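# Push the blue crate into the tunnel washer

## Task

Get the blue crate into the tunnel washer, then open the gripper(s) so the robot is no longer holding it.

## Robot and tools

Robot: two arms, left_arm and right_arm, each ending in a parallel two-finger gripper. Despite their names, left_arm sits on the +y side of the scene; the words do not refer to sides of any image.

Scene frame: shared by both arms, origin on the table surface midway between them, +x pointing out over the table, +z up. Reported gripper poses use this frame: end_effector_position in metres and end_effector_quat_wxyz. The reported point lies between the finger pads, roughly 1 cm back from the tips. Readings drift from the truth, more so when an arm is stretched far. Gripper axes: fingers extend along the gripper's +z, and close and open along its y.

Row layout (used by execute_actions and move): one flat list of 14 numbers covering both arms, each in [-1, 1], always all 14 even if one arm stays still. Order: dx, dy, dz, rx, ry, rz, opening for left_arm, then the same seven for right_arm. The first six of each arm are an offset, expressed in that gripper's own axes, relative to the gripper pose shown in the most recent result that includes it (before any such result in the scene, and for any call after the first in a single reply, relative to where the arm is when the action begins). Scale: 1.0 equals 0.6 m of translation or 180 degrees of rotation; rx, ry, rz form a single rotation vector. Opening is absolute, not an offset: +1 fully open (0.094 m), -1 closed.

execute_actions: argument actions, a list holding at most one item, plus optional pictures (boolean, default on). Empty list: just report the state. An item with rows (1 to 15 rows) and steps (up to 15, default 15) plays one row per control step of 1/30 s, repeating the final row to fill the steps. Each row is measured from the same base pose, not chained from the previous row. An item with only steps (up to 300) is a pause counted from the previous result. A rejected call sends nothing.

move: argument target (one 14-number row as above) and optional speed in m/s, 0.002 to 0.5, default 0.25; rotation capped at twice that value in rad/s. Grippers travel straight toward their targets, finishing together, over 0.5 to 10 s; paths cut off at 10 s if longer. Openings are applied at the start. Paths ignore obstacles and the other arm, and a gripper may lag, wander, or overshoot the speed, particularly near full arm extension. Faster moves and targets set further past a contact strike and press harder. The result adds a move: line with the outcome (done, off_target, moving, held, fault) and any limits, plus each gripper's distance from its target. limits=paced means the command was clipped; limits=held means a safety check withheld some steps, after which the arm may jump ahead quickly.

wait: argument seconds, 0 to 10; sends nothing new.

zoom_image: camera (cam_head_left, cam_head_right, cam_left_wrist, cam_right_wrist) and region [x0, y0, x1, y1] in pixels from the top-left corner, at most 504 by 504. Head cameras give 504x504 images, wrist cameras 616x616 fisheye. Calibration data (K, distortion, T_world_to_cam) is provided and may be off by a few degrees and millimetres.

finished_scene: argument scene, the number of the scene being closed. Irreversible; the result reports success. Call it only once the crate is inside the washer and released, and will stay there.

Control behaviour: each step, the commanded pose is clamped to within 70 mm and 16 degrees of the measured pose, so distant targets take several actions; after an action the arm continues only to the last clamped pose. Check the returned pose and command the remainder. Position is favoured over orientation when both cannot be met. Arms usually settle a centimetre or more low, and all-zero offsets re-aim at the base pose, letting the arm sag repeatedly; to hold an arm in place, send the correction back to its intended pose in the first call of a reply, zeros afterwards, raising the aim if it still sits low. The simulation keeps running while you compose a reply.

Result lines: the state line gives both grippers' poses. grip_measured is the finger opening on the command scale (each arm's last Joint positions entry is metres), possibly off by about 1 mm. To grasp, command about 0.03 below grip_measured; smaller gaps grip more gently. Pads push around 50 to 62 N, less on thin parts. A 'pose unreachable' line means the clearance check altered or blocked that arm's command; HELD marks steps not sent. Hand target shows where each arm is being driven. Joint torques include offsets and noise. MOTOR HOT warns at 75 °C; at 90 °C the arm halts for 10 s (FAULT line), and at 100 °C it goes limp and drops. Holding loads heats motors, so avoid long holds.

Joint limits (rad): waist -2.618 to 3.054, shoulder and elbow 0 to 3.142, wrist pitch and yaw -1.571 to 1.571, wrist roll -2.094 to 2.094.

Avoid: letting the arms collide or press on each other, knocking any rigid object off the work area, dropping or slamming the crate, and hard shoves. Expect occasional external tugs on a held part or bumps to loose objects.

Each tool is called after "Call:" in YAML: its name, and indented under it one key for each argument.

## Session

Call:
execute_actions:
  actions: []

Scene clock: 0.00 s of 4200.00 s.
left_arm: end_effector_position=(+0.0586, +0.0593, +0.1158) grip_measured=+1.000 end_effector_quat_wxyz=(+0.233, +0.171, +0.957, -0.032) | right_arm: end_effector_position=(+0.4960, -0.4695, +0.3236) grip_measured=+1.000 end_effector_quat_wxyz=(+0.541, -0.320, +0.755, +0.187)
Joint positions: left_arm=[-1.664  1.047  0.794 -1.2   -0.461 -1.27   0.094] | right_arm=[-0.683  1.993  2.077 -0.982 -1.115 -0.913  0.094]
Joint velocities: left_arm=[ 0.012 -0.002 -0.002  0.022 -0.022 -0.007  0.   ] | right_arm=[-0.002  0.007  0.002  0.037 -0.051 -0.081  0.   ]
Joint torques (N m, as the arm reports them, + toward a larger angle): no reading
Motor temperatures (°C, as the motors report them): left_arm=[25 26 28 24 26 24] | right_arm=[25 23 24 25 23 24]
Hand target (left_arm): +0.061, +0.057, +0.121; +0.242, +0.168, +0.955, -0.039
Hand target (right_arm): +0.494, -0.467, +0.330; +0.546, -0.323, +0.750, +0.189

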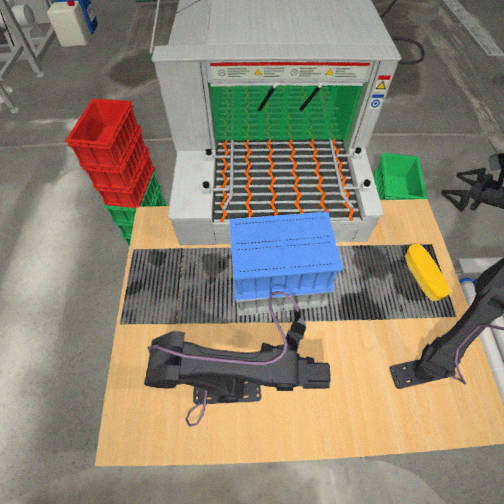

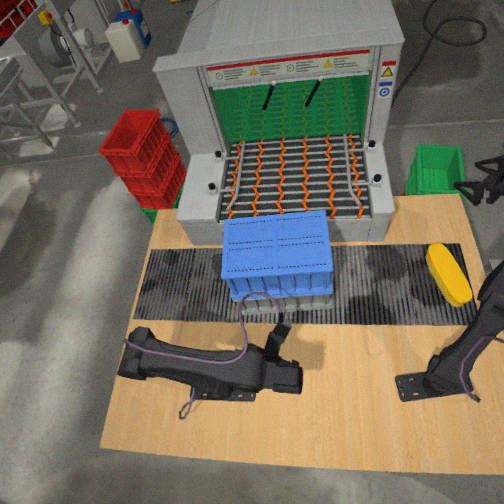

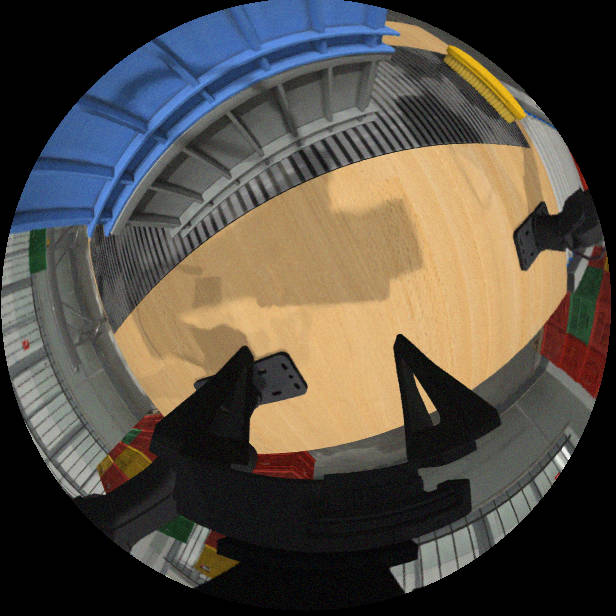

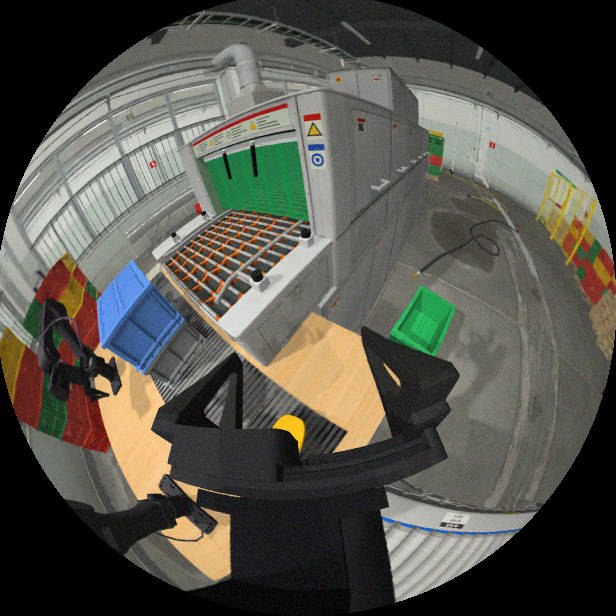

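Call:
zoom_image:
  camera: "cam_head_left"
  region: [190, 40, 410, 130]

Call:
zoom_image:
  camera: "cam_head_left"
  region: [160, 120, 400, 340]

Call:
zoom_image:
  camera: "cam_right_wrist"
  region: [60, 80, 360, 400]

Call:
zoom_image:
  camera: "cam_head_right"
  region: [160, 120, 400, 340]

Region (190, 40, 410, 130) of cam_head_left's 504x504 image, scaled by 2.291, with more detail than that image has; it fills the top 206 rows of this view, and the rest is white.

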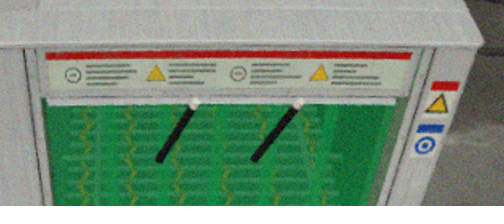

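Region (160, 120, 400, 340) of cam_head_left's 504x504 image, scaled by 2.100, with more detail than that image has; it fills the top 462 rows of this view, and the rest is white.

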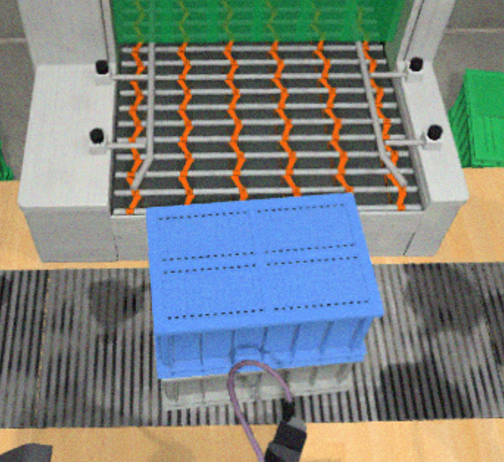

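Region (60, 80, 360, 400) of cam_right_wrist's 616x616 image, scaled by 1.575, with more detail than that image has; it fills the left 472 columns of this view, and the rest is white.

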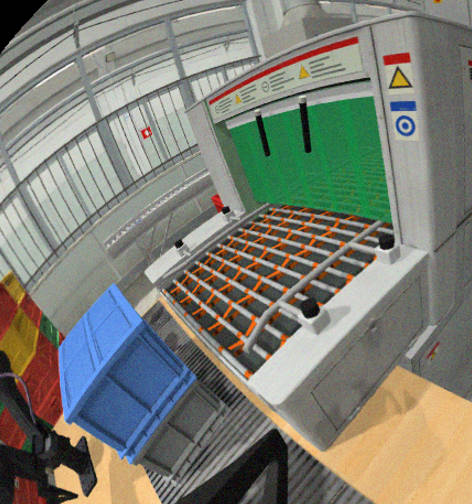

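Region (160, 120, 400, 340) of cam_head_right's 504x504 image, scaled by 2.100, with more detail than that image has; it fills the top 462 rows of this view, and the rest is white.

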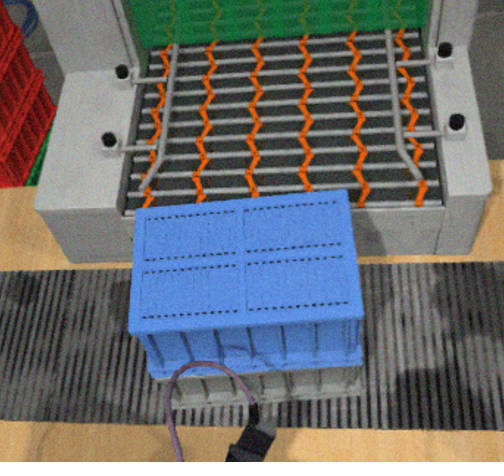

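Call:
move:
  target: [-0.125,0.28,-0.305,0,0,0,1,0.118,0.507,0.185,-0.243,0.043,-0.092,1]

Scene clock: 52.63 s of 4200.00 s.
left_arm: end_effector_position=(+0.1023, +0.2215, +0.3095) grip_measured=+1.000 end_effector_quat_wxyz=(+0.388, +0.146, +0.910, +0.017) | right_arm: end_effector_position=(+0.3528, -0.1966, +0.1950) grip_measured=+1.000 end_effector_quat_wxyz=(+0.346, -0.605, +0.618, +0.365)
Joint positions: left_arm=[-0.189  0.6    1.385 -1.559 -0.044  0.16   0.094] | right_arm=[-0.088  1.803  1.475 -1.172 -1.052 -1.453  0.094]
Joint velocities: left_arm=[-0.007  0.002  0.002  0.022 -0.037  0.095  0.   ] | right_arm=[-0.002 -0.007  0.007 -0.022 -0.022  0.007  0.   ]
Joint torques (N m, as the arm reports them, + toward a larger angle): left_arm=[1.02 3.54 5.99 1.28 0.16 0.08] | right_arm=[ -0.07 -12.59   7.01   0.31  -0.57  -0.03]
Motor temperatures (°C, as the motors report them): left_arm=[25 27 31 25 26 24] | right_arm=[25 32 26 27 24 24]
Hand target (left_arm): +0.101, +0.221, +0.318; +0.397, +0.148, +0.906, +0.016
Hand target (right_arm): +0.351, -0.197, +0.202; -0.357, +0.608, -0.611, -0.358
Off the commanded pose (left_arm): 0.008 m, 20 deg; orientation clipped at the last step of the last action.
Off the commanded pose (right_arm): 0.006 m, 2 deg.
joint sent to its limit (left arm) — the command would take joint 4 (wrist pitch) past its lower limit, so that joint was sent only as far as its limit.
move: off_target (left_arm); limits=paced
camera_calibration (this result's frames):
cam_left_wrist: T_world_to_cam=[[-0.327855, -0.909674, -0.25496, 0.325512], [-0.933147, 0.353947, -0.0629109, 0.0751436], [0.147471, 0.21729, -0.964903, 0.340008], [0, 0, 0, 1]] pos_world=[0.126699, 0.195632, 0.415795]
cam_right_wrist: T_world_to_cam=[[0.969659, -0.17458, -0.171126, -0.346471], [-0.235538, -0.854613, -0.462773, 0.0450327], [-0.0654553, 0.489038, -0.869803, 0.416074], [0, 0, 0, 1]] pos_world=[0.3738, -0.225478, 0.323452]

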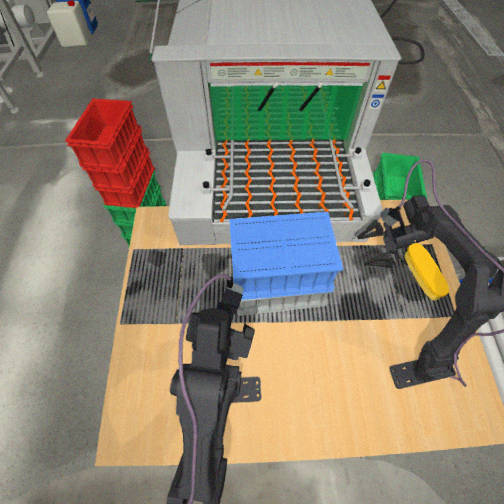

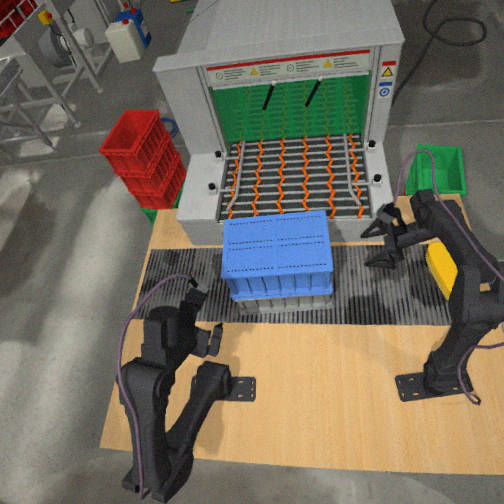

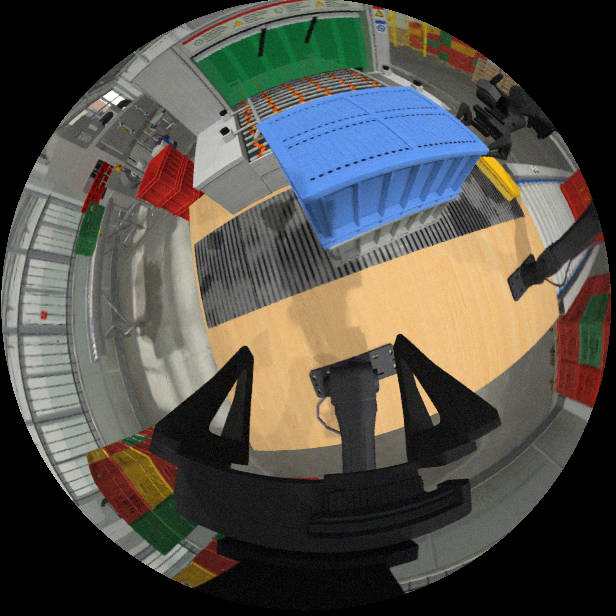

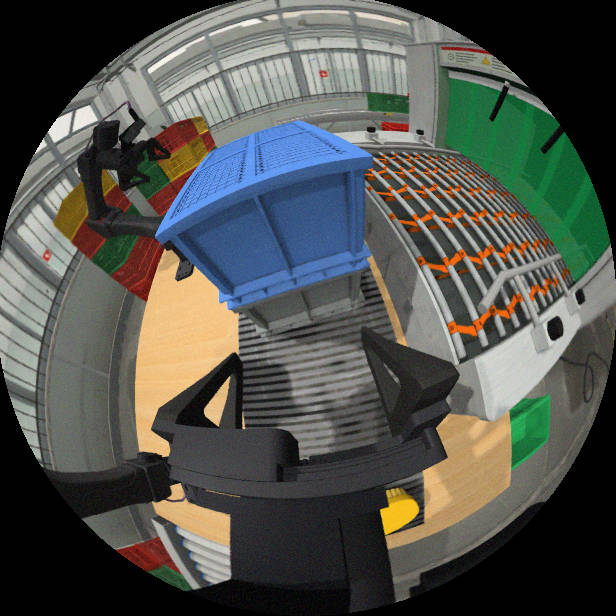

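Call:
move:
  target: [-0.118,0.187,0.372,0.357,-0.101,0.223,-0.2,-0.092,0,0.076,-0.019,0,-0.011,-0.2]

Scene clock: 71.23 s of 4200.00 s.
left_arm: end_effector_position=(+0.3290, +0.2918, +0.2002) grip_measured=-0.198 end_effector_quat_wxyz=(+0.387, +0.557, +0.709, -0.194) | right_arm: end_effector_position=(+0.3499, -0.1337, +0.2164) grip_measured=-0.198 end_effector_quat_wxyz=(+0.327, -0.623, +0.602, +0.378)
Joint positions: left_arm=[ 0.573  1.858  1.653 -1.546  0.883  2.004  0.038] | right_arm=[ 0.092  1.822  1.579 -1.081 -1.029 -1.229  0.038]
Joint velocities: left_arm=[-0.007  0.002 -0.007 -0.022 -0.007 -0.051  0.   ] | right_arm=[-0.007  0.002 -0.017 -0.081 -0.037 -0.022 -0.001]
Joint torques (N m, as the arm reports them, + toward a larger angle): left_arm=[-1.12 -7.34  7.57 -0.36  0.82  0.1 ] | right_arm=[ 0.51 -9.29  9.88  0.62 -0.56  0.03]
Motor temperatures (°C, as the motors report them): left_arm=[25 27 31 27 26 24] | right_arm=[25 32 26 27 24 24]
Hand target (left_arm): +0.334, +0.287, +0.212; +0.402, +0.563, +0.696, -0.191
Hand target (right_arm): +0.354, -0.130, +0.220; -0.333, +0.625, -0.596, -0.378
Off the commanded pose (left_arm): 0.020 m, 23 deg; orientation clipped at the last step of the last action.
Off the commanded pose (right_arm): 0.007 m, 1 deg.
joint sent to its limit (left arm) — the command would take joint 4 (wrist pitch) past its lower limit, so that joint was sent only as far as its limit.
move: off_target (left_arm); limits=paced
camera_calibration (this result's frames):
cam_left_wrist: T_world_to_cam=[[-0.934991, -0.225198, -0.274004, 0.439739], [-0.187077, 0.969485, -0.158432, -0.151005], [0.301321, -0.0968723, -0.948589, 0.223592], [0, 0, 0, 1]] pos_world=[0.315529, 0.267085, 0.308663]
cam_right_wrist: T_world_to_cam=[[0.976147, -0.112649, -0.185602, -0.319798], [-0.186778, -0.871538, -0.45336, 0.0866806], [-0.110688, 0.477212, -0.871789, 0.418418], [0, 0, 0, 1]] pos_world=[0.374674, -0.160154, 0.344715]

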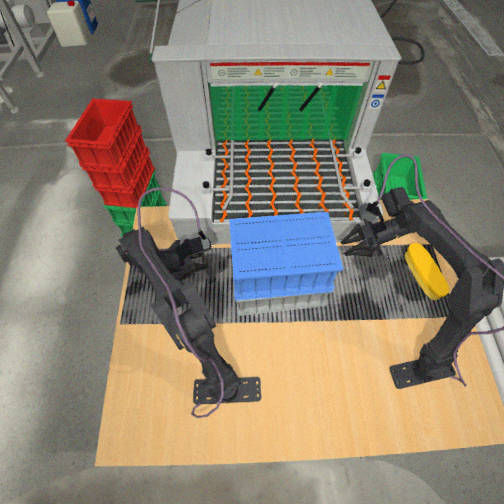

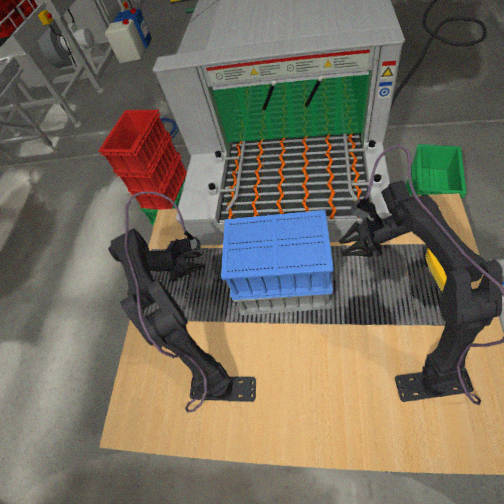

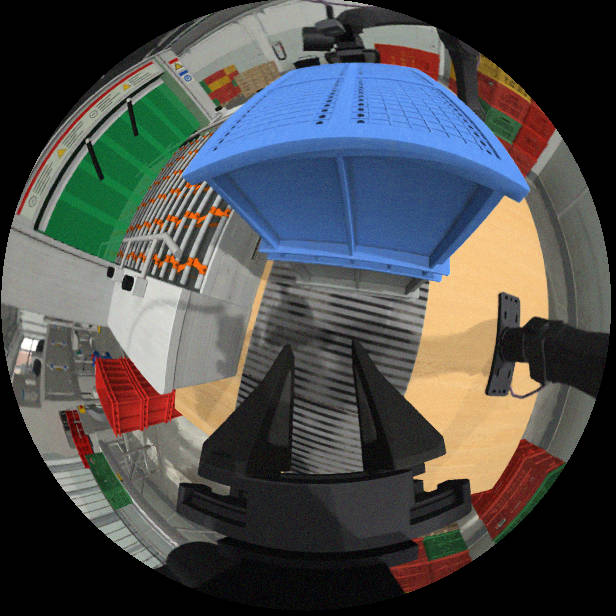

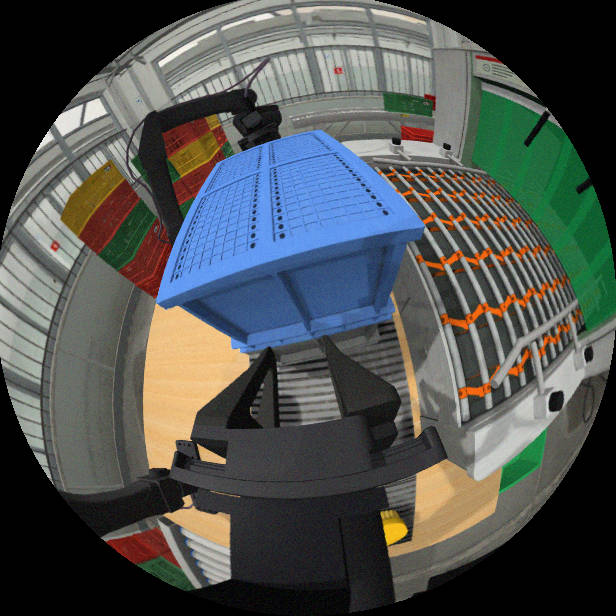

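Call:
move:
  target: [-0.087,-0.026,0.068,0.0905,0.0255,0.015,-0.3,-0.034,-0.007,0.045,0,0,0,-0.3]
  speed: 0.1

Scene clock: 86.83 s of 4200.00 s.
left_arm: end_effector_position=(+0.3323, +0.2291, +0.1928) grip_measured=-0.298 end_effector_quat_wxyz=(+0.300, +0.609, +0.698, -0.226) | right_arm: end_effector_position=(+0.3486, -0.1043, +0.2174) grip_measured=-0.298 end_effector_quat_wxyz=(+0.321, -0.621, +0.607, +0.378)
Joint positions: left_arm=[ 0.343  1.858  1.692 -1.546  0.759  1.848  0.033] | right_arm=[ 0.174  1.822  1.579 -0.968 -0.997 -1.079  0.033]
Joint velocities: left_arm=[ 0.002 -0.007  0.012 -0.081 -0.007  0.022  0.001] | right_arm=[-0.017 -0.007 -0.007  0.022  0.007  0.022 -0.001]
Joint torques (N m, as the arm reports them, + toward a larger angle): left_arm=[ -0.83 -10.08   7.59  -0.3    0.59  -0.1 ] | right_arm=[ 0.56 -9.64  9.74  0.72 -0.49  0.  ]
Motor temperatures (°C, as the motors report them): left_arm=[25 29 32 26 27 24] | right_arm=[25 31 27 27 24 24]
Hand target (left_arm): +0.332, +0.225, +0.213; +0.313, +0.615, +0.693, -0.210
Hand target (right_arm): +0.352, -0.100, +0.220; -0.326, +0.623, -0.602, -0.378
Off the commanded pose (left_arm): 0.020 m, 6 deg.
Off the commanded pose (right_arm): 0.006 m, 1 deg.
joint sent to its limit (left arm) — the command would take joint 4 (wrist pitch) past its lower limit, so that joint was sent only as far as its limit.
move: off_target (left_arm)
camera_calibration (this result's frames):
cam_left_wrist: T_world_to_cam=[[-0.984644, -0.0670562, -0.161182, 0.385217], [-0.0590121, 0.996785, -0.0541911, -0.159707], [0.164298, -0.0438473, -0.985436, 0.250015], [0, 0, 0, 1]] pos_world=[0.3288, 0.195987, 0.299809]
cam_right_wrist: T_world_to_cam=[[0.973604, -0.117773, -0.195512, -0.312574], [-0.194747, -0.875376, -0.442483, 0.112493], [-0.119034, 0.468878, -0.875205, 0.407915], [0, 0, 0, 1]] pos_world=[0.374787, -0.129602, 0.345674]

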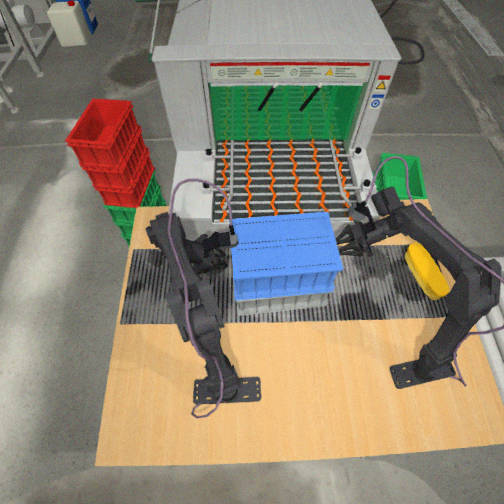

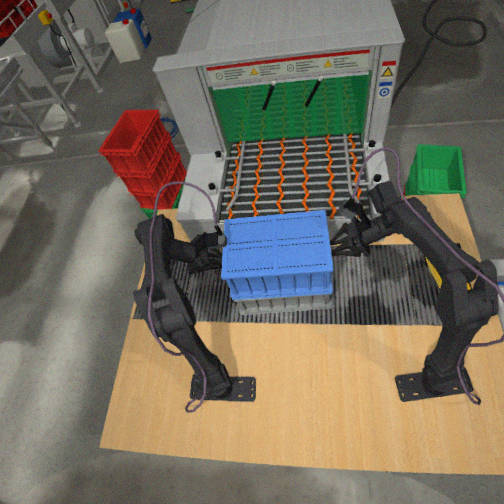

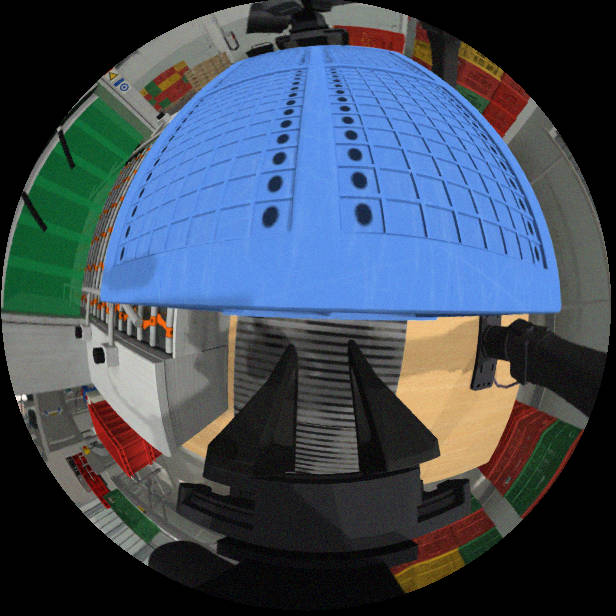

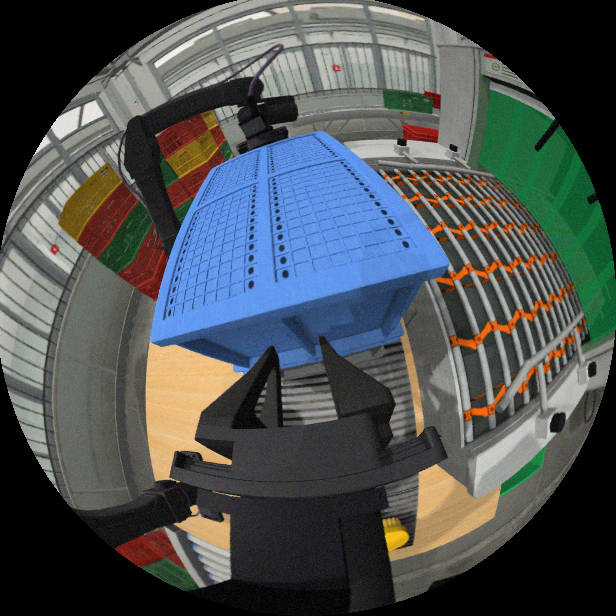

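Call:
move:
  target: [-0.085,-0.005,0.008,0.03,-0.006,0.008,-0.3,-0.026,-0.012,0.035,0,0,0,-0.3]
  speed: 0.04

Scene clock: 94.00 s of 4200.00 s.
left_arm: end_effector_position=(+0.3324, +0.2037, +0.1989) grip_measured=-0.298 end_effector_quat_wxyz=(+0.274, +0.617, +0.701, -0.230) | right_arm: end_effector_position=(+0.3501, -0.0892, +0.2154) grip_measured=-0.298 end_effector_quat_wxyz=(+0.309, -0.614, +0.620, +0.377)
Joint positions: left_arm=[ 0.254  1.845  1.718 -1.547  0.726  1.749  0.033] | right_arm=[ 0.216  1.837  1.598 -0.928 -0.964 -0.988  0.033]
Joint velocities: left_arm=[-0.007  0.002  0.007 -0.007  0.066 -0.11   0.001] | right_arm=[ 0.022 -0.002 -0.017 -0.037 -0.066 -0.051 -0.   ]
Joint torques (N m, as the arm reports them, + toward a larger angle): left_arm=[-2.07 -9.93  7.67 -0.23  1.05 -0.12] | right_arm=[ 1.54 -8.96 10.11  1.11 -0.57  0.05]
Motor temperatures (°C, as the motors report them): left_arm=[25 31 33 25 27 24] | right_arm=[25 30 28 27 24 24]
Hand target (left_arm): +0.333, +0.189, +0.224; +0.305, +0.619, +0.687, -0.228
Hand target (right_arm): +0.354, -0.078, +0.219; -0.320, +0.621, -0.607, -0.378
Off the commanded pose (left_arm): 0.030 m, 5 deg.
Off the commanded pose (right_arm): 0.013 m, 2 deg.
joint sent to its limit (left arm) — the command would take joint 4 (wrist pitch) past its lower limit, so that joint was sent only as far as its limit.
move: off_target (left_arm, right_arm)
camera_calibration (this result's frames):
cam_left_wrist: T_world_to_cam=[[-0.991394, -0.0412893, -0.124229, 0.374254], [-0.0390254, 0.999026, -0.0206032, -0.147827], [0.124959, -0.0155778, -0.99204, 0.263469], [0, 0, 0, 1]] pos_world=[0.332342, 0.16724, 0.304819]
cam_right_wrist: T_world_to_cam=[[0.966002, -0.138865, -0.218076, -0.306987], [-0.22102, -0.881184, -0.41793, 0.128525], [-0.134129, 0.45192, -0.881917, 0.404487], [0, 0, 0, 1]] pos_world=[0.37921, -0.112171, 0.343492]

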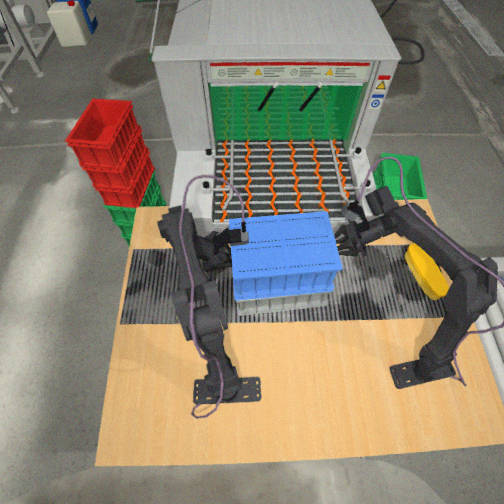

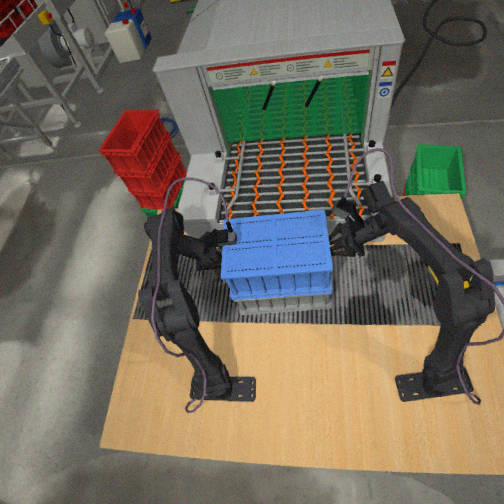

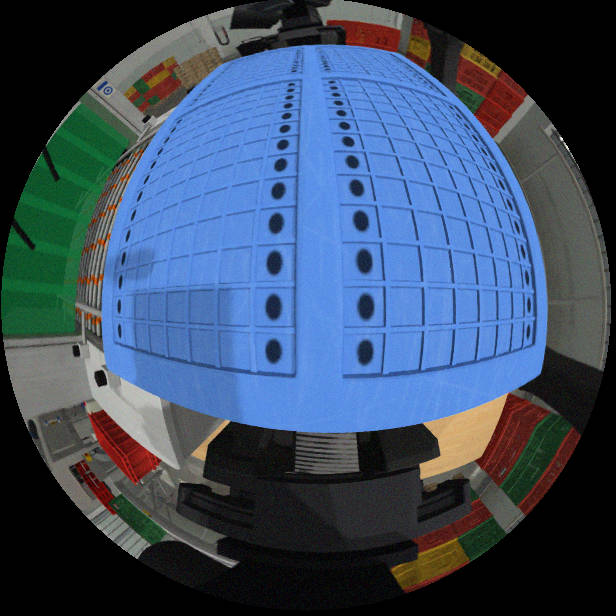

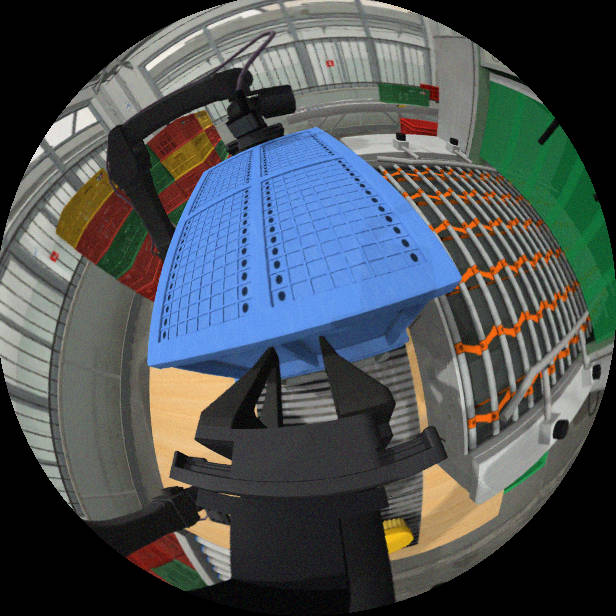

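Call:
execute_actions:
  actions:
    - {"rows":[[-0.04,0,-0.013,0,-0.015,0,-1,-0.014,-0.005,0.011,0,-0.008,0,-1]],"steps":15}
  pictures: false

Call:
wait:
  seconds: 0.5

Scene clock: 98.60 s of 4200.00 s.
left_arm: end_effector_position=(+0.3324, +0.2035, +0.1993) grip_measured=-0.941 end_effector_quat_wxyz=(+0.273, +0.610, +0.706, -0.233) | right_arm: end_effector_position=(+0.3572, -0.0880, +0.2157) grip_measured=-0.950 end_effector_quat_wxyz=(+0.321, -0.617, +0.619, +0.364)
Joint positions: left_arm=[ 0.254  1.844  1.718 -1.548  0.727  1.731  0.003] | right_arm=[ 0.218  1.837  1.598 -0.889 -0.946 -0.978  0.002]
Joint velocities: left_arm=[ 0.007  0.022  0.012 -0.037 -0.007 -0.066  0.   ] | right_arm=[ 0.017 -0.007  0.017  0.007  0.051 -0.022  0.   ]
Joint torques (N m, as the arm reports them, + toward a larger angle): left_arm=[-1.61 -9.33  7.21 -0.23  0.99 -0.19] | right_arm=[  1.07 -10.14   8.99   0.83  -0.76   0.37]
Motor temperatures (°C, as the motors report them): left_arm=[25 32 33 25 27 24] | right_arm=[25 30 28 27 24 24]
Hand target (left_arm): +0.333, +0.192, +0.220; +0.298, +0.608, +0.697, -0.235
Hand target (right_arm): +0.353, -0.079, +0.219; -0.316, +0.610, -0.616, -0.384
Off the commanded pose (left_arm): 0.025 m, 3 deg.
Off the commanded pose (right_arm): 0.010 m, 3 deg.
joint sent to its limit (left arm) — the command would take joint 4 (wrist pitch) past its lower limit, so that joint was sent only as far as its limit.
Steps of this call (steps 1 to 123: nothing new was sent; steps 124 to 138: all 15 steps of this action). Readings (end_effector_position):
124: left_arm (+0.3324, +0.2037, +0.1988) | right_arm (+0.3501, -0.0892, +0.2154)
125: left_arm (+0.3321, +0.2037, +0.1989) | right_arm (+0.3503, -0.0890, +0.2155)
127: left_arm (+0.3324, +0.2035, +0.1991) | right_arm (+0.3530, -0.0884, +0.2156)
131: left_arm (+0.3324, +0.2035, +0.1993) | right_arm (+0.3568, -0.0881, +0.2157)
138: the state above

Scene clock: 99.10 s of 4200.00 s.
left_arm: end_effector_position=(+0.3324, +0.2035, +0.1993) grip_measured=-0.941 end_effector_quat_wxyz=(+0.273, +0.610, +0.707, -0.233) | right_arm: end_effector_position=(+0.3573, -0.0880, +0.2157) grip_measured=-0.950 end_effector_quat_wxyz=(+0.321, -0.618, +0.619, +0.364)
Joint positions: left_arm=[ 0.254  1.844  1.718 -1.548  0.727  1.73   0.003] | right_arm=[ 0.218  1.837  1.598 -0.888 -0.945 -0.978  0.002]
Joint velocities: left_arm=[ 0.002  0.002 -0.012 -0.037 -0.066  0.037  0.001] | right_arm=[ 0.007 -0.012 -0.007 -0.007 -0.007  0.022 -0.   ]
Joint torques (N m, as the arm reports them, + toward a larger angle): left_arm=[-1.59 -9.31  7.22 -0.23  0.99 -0.19] | right_arm=[  1.15 -10.37   8.96   0.82  -0.77   0.28]
Motor temperatures (°C, as the motors report them): left_arm=[25 32 33 25 27 24] | right_arm=[25 30 28 27 24 24]
Hand target (left_arm): +0.333, +0.192, +0.220; +0.298, +0.608, +0.697, -0.235
Hand target (right_arm): +0.353, -0.079, +0.219; -0.317, +0.610, -0.616, -0.384
Off the commanded pose (left_arm): 0.025 m, 3 deg.
Off the commanded pose (right_arm): 0.010 m, 3 deg.
Steps of this call (steps 1 to 15: nothing new was sent). Readings (end_effector_position):
1: left_arm (+0.3324, +0.2035, +0.1993) | right_arm (+0.3572, -0.0880, +0.2157)
2: left_arm (+0.3324, +0.2035, +0.1993) | right_arm (+0.3573, -0.0880, +0.2158)
4: left_arm (+0.3324, +0.2035, +0.1993) | right_arm (+0.3573, -0.0880, +0.2158)
8: left_arm (+0.3324, +0.2035, +0.1993) | right_arm (+0.3573, -0.0880, +0.2157)
15: the state above
camera_calibration (this result's frames):
cam_left_wrist: T_world_to_cam=[[-0.992085, -0.0556153, -0.11258, 0.375058], [-0.0533184, 0.998305, -0.0233138, -0.142156], [0.113686, -0.0171266, -0.993369, 0.268214], [0, 0, 0, 1]] pos_world=[0.334018, 0.167367, 0.305346]
cam_right_wrist: T_world_to_cam=[[0.971215, -0.150815, -0.184382, -0.32391], [-0.216926, -0.879765, -0.423034, 0.13104], [-0.098413, 0.450854, -0.887156, 0.393481], [0, 0, 0, 1]] pos_world=[0.381736, -0.110968, 0.34479]

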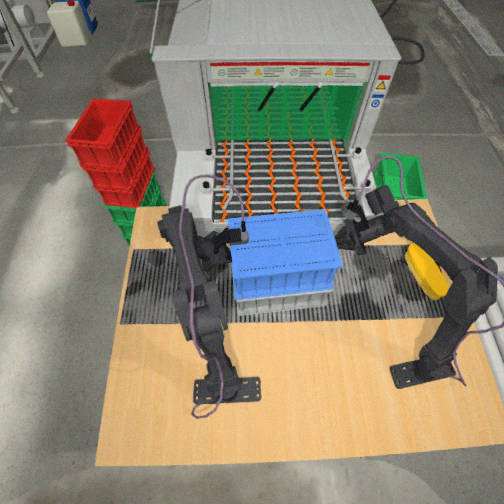

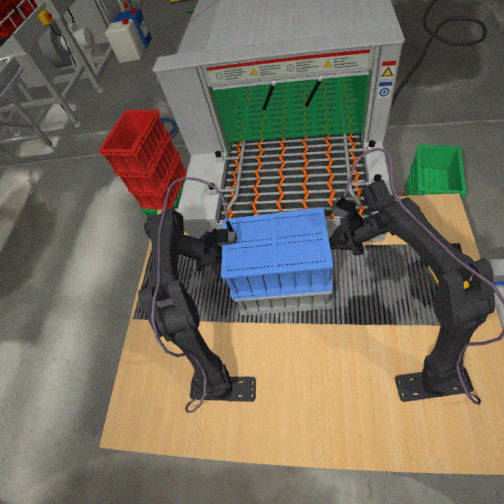

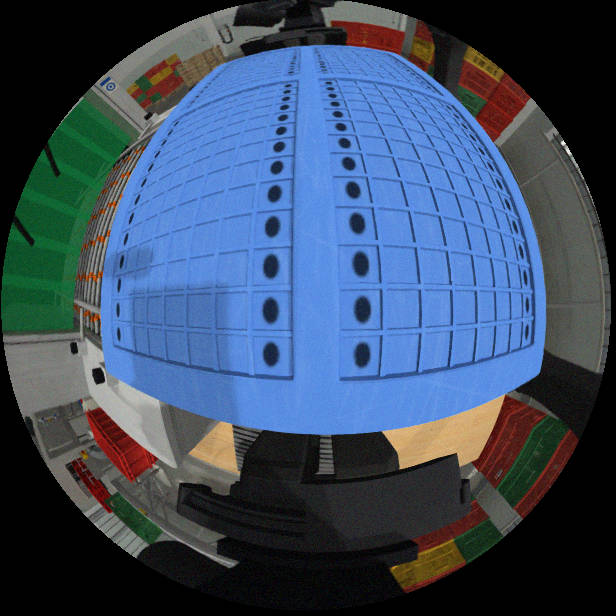

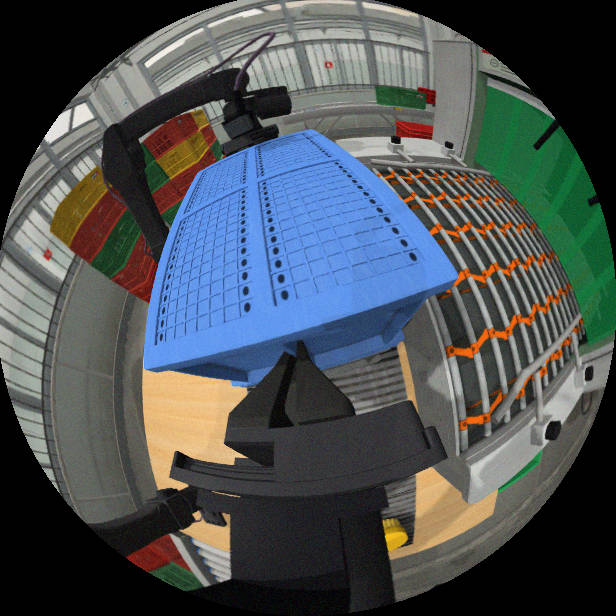

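Call:
move:
  target: [-0.082,-0.002,-0.072,0,-0.015,0,-1,-0.076,0.004,-0.036,0,-0.006,0,-1]
  speed: 0.05

Scene clock: 106.07 s of 4200.00 s.
left_arm: end_effector_position=(+0.3292, +0.2022, +0.2341) grip_measured=-0.941 end_effector_quat_wxyz=(+0.291, +0.585, +0.728, -0.207) | right_arm: end_effector_position=(+0.3635, -0.0884, +0.2537) grip_measured=-0.950 end_effector_quat_wxyz=(+0.329, -0.624, +0.620, +0.344)
Joint positions: left_arm=[ 0.254  1.765  1.763 -1.561  0.73   1.617  0.003] | right_arm=[ 0.22   1.849  1.773 -1.025 -0.911 -0.98   0.002]
Joint velocities: left_arm=[-0.032  0.007 -0.007 -0.022  0.066 -0.022 -0.   ] | right_arm=[ 0.007  0.027  0.007 -0.051 -0.007  0.022  0.   ]
Joint torques (N m, as the arm reports them, + toward a larger angle): left_arm=[ 0.37 -9.71  8.12  0.1   1.08 -0.09] | right_arm=[  0.77 -10.61  10.96   0.62  -0.91   0.34]
Motor temperatures (°C, as the motors report them): left_arm=[25 32 33 25 27 24] | right_arm=[25 30 28 27 24 24]
Hand target (left_arm): +0.331, +0.196, +0.264; +0.333, +0.584, +0.715, -0.194
Hand target (right_arm): +0.358, -0.082, +0.266; -0.328, +0.614, -0.616, -0.369
Off the commanded pose (left_arm): 0.031 m, 6 deg.
Off the commanded pose (right_arm): 0.015 m, 3 deg.
joint sent to its limit (left arm) — the command would take joint 4 (wrist pitch) past its lower limit, so that joint was sent only as far as its limit.
move: off_target (left_arm, right_arm)
camera_calibration (this result's frames):
cam_left_wrist: T_world_to_cam=[[-0.97965, -0.137743, -0.145986, 0.396078], [-0.136808, 0.990461, -0.0164742, -0.112757], [0.146863, 0.00383317, -0.989149, 0.286956], [0, 0, 0, 1]] pos_world=[0.330449, 0.165138, 0.339807]
cam_right_wrist: T_world_to_cam=[[0.975469, -0.165519, -0.14513, -0.335814], [-0.211817, -0.885254, -0.414076, 0.143514], [-0.0599399, 0.434659, -0.898598, 0.415428], [0, 0, 0, 1]] pos_world=[0.382876, -0.109107, 0.383992]

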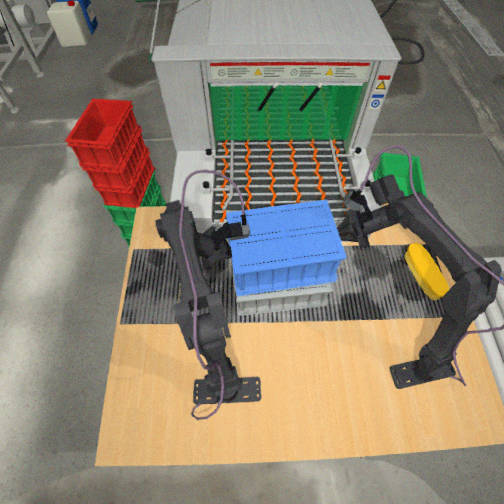

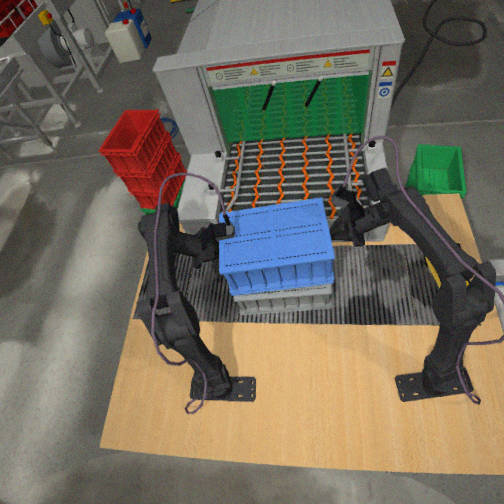

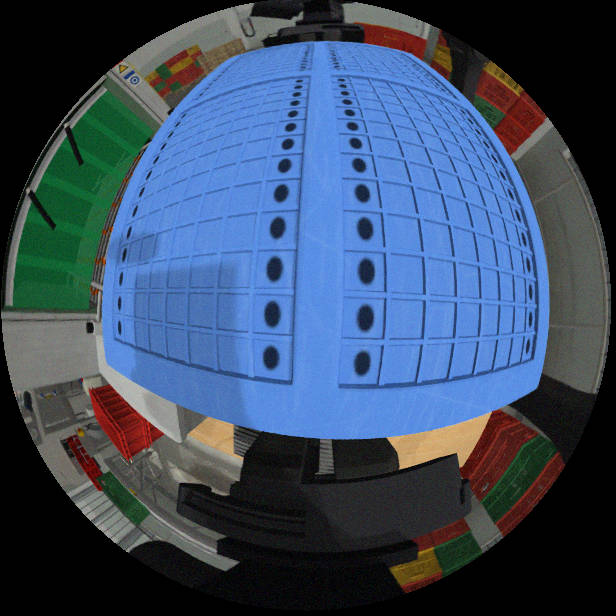

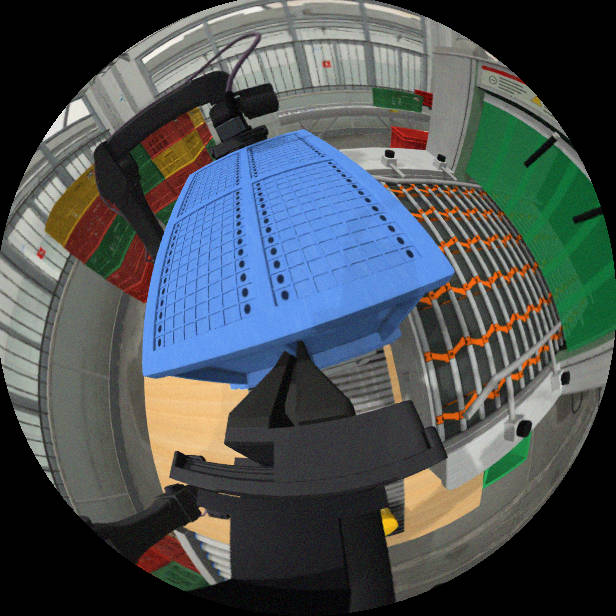

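Call:
move:
  target: [-0.118,0.102,0.0,0.049,-0.02,0.036,-1,-0.008,-0.077,-0.062,0,-0.008,0,-1]
  speed: 0.07

Scene clock: 115.17 s of 4200.00 s.
left_arm: end_effector_position=(+0.3956, +0.1767, +0.2570) grip_measured=-0.940 end_effector_quat_wxyz=(+0.318, +0.604, +0.706, -0.188) | right_arm: end_effector_position=(+0.4180, -0.1155, +0.2716) grip_measured=-0.950 end_effector_quat_wxyz=(+0.351, -0.633, +0.609, +0.324)
Joint positions: left_arm=[ 0.149  1.98   2.126 -1.562  0.744  1.517  0.003] | right_arm=[ 0.116  2.058  2.145 -1.254 -0.939 -1.143  0.002]
Joint velocities: left_arm=[-0.007  0.017  0.007  0.007 -0.022 -0.081  0.   ] | right_arm=[ 0.007  0.017  0.032 -0.095  0.022 -0.037  0.   ]
Joint torques (N m, as the arm reports them, + toward a larger angle): left_arm=[-0.61 -9.29  8.74  0.34  1.26 -0.06] | right_arm=[ -0.54 -12.45   9.96   0.23  -0.87   0.25]
Motor temperatures (°C, as the motors report them): left_arm=[25 32 34 25 27 24] | right_arm=[25 31 28 27 24 24]
Hand target (left_arm): +0.398, +0.165, +0.283; +0.358, +0.604, +0.686, -0.194
Hand target (right_arm): +0.411, -0.116, +0.278; -0.341, +0.617, -0.617, -0.350
Off the commanded pose (left_arm): 0.029 m, 11 deg.
Off the commanded pose (right_arm): 0.009 m, 4 deg.
joint sent to its limit (left arm) — the command would take joint 4 (wrist pitch) past its lower limit, so that joint was sent only as far as its limit.
move: off_target (left_arm, right_arm)
camera_calibration (this result's frames):
cam_left_wrist: T_world_to_cam=[[-0.968221, -0.106402, -0.226335, 0.471518], [-0.102607, 0.994314, -0.0285019, -0.0891722], [0.228081, -0.00437267, -0.973632, 0.265302], [0, 0, 0, 1]] pos_world=[0.386874, 0.139996, 0.362486]
cam_right_wrist: T_world_to_cam=[[0.98238, -0.168342, -0.0811815, -0.411411], [-0.186893, -0.882907, -0.430751, 0.132826], [0.000838018, 0.438334, -0.898812, 0.421632], [0, 0, 0, 1]] pos_world=[0.428633, -0.136801, 0.402784]

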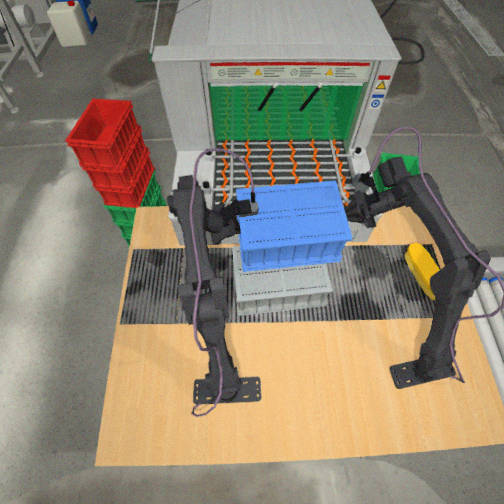

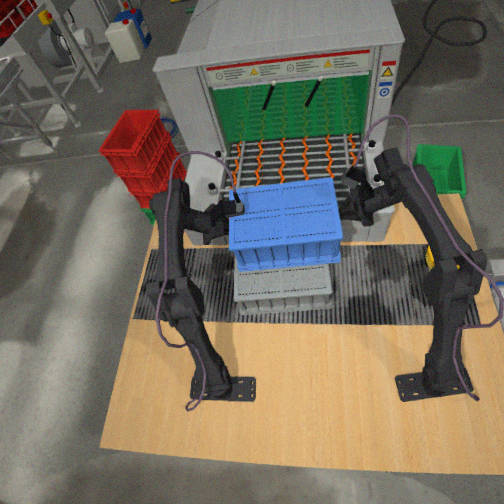

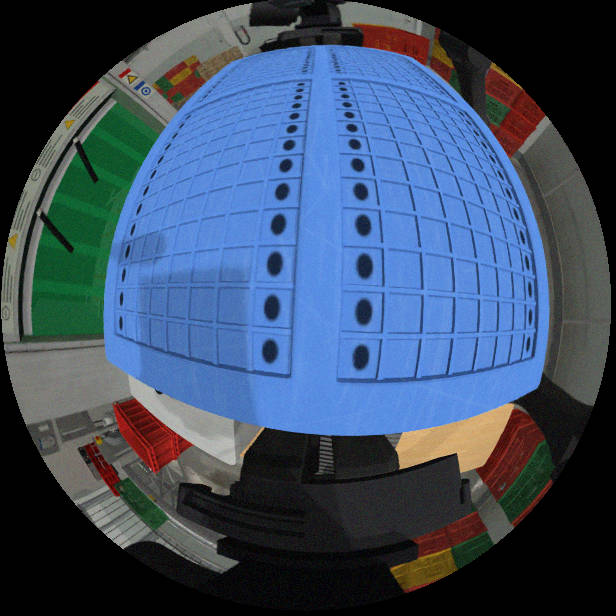

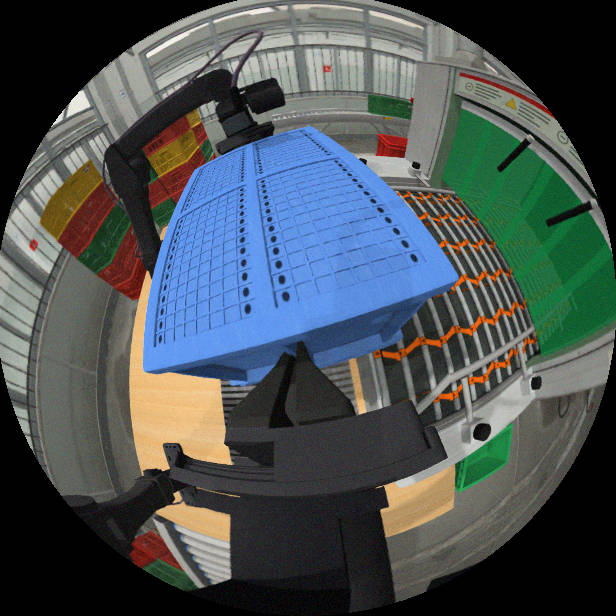

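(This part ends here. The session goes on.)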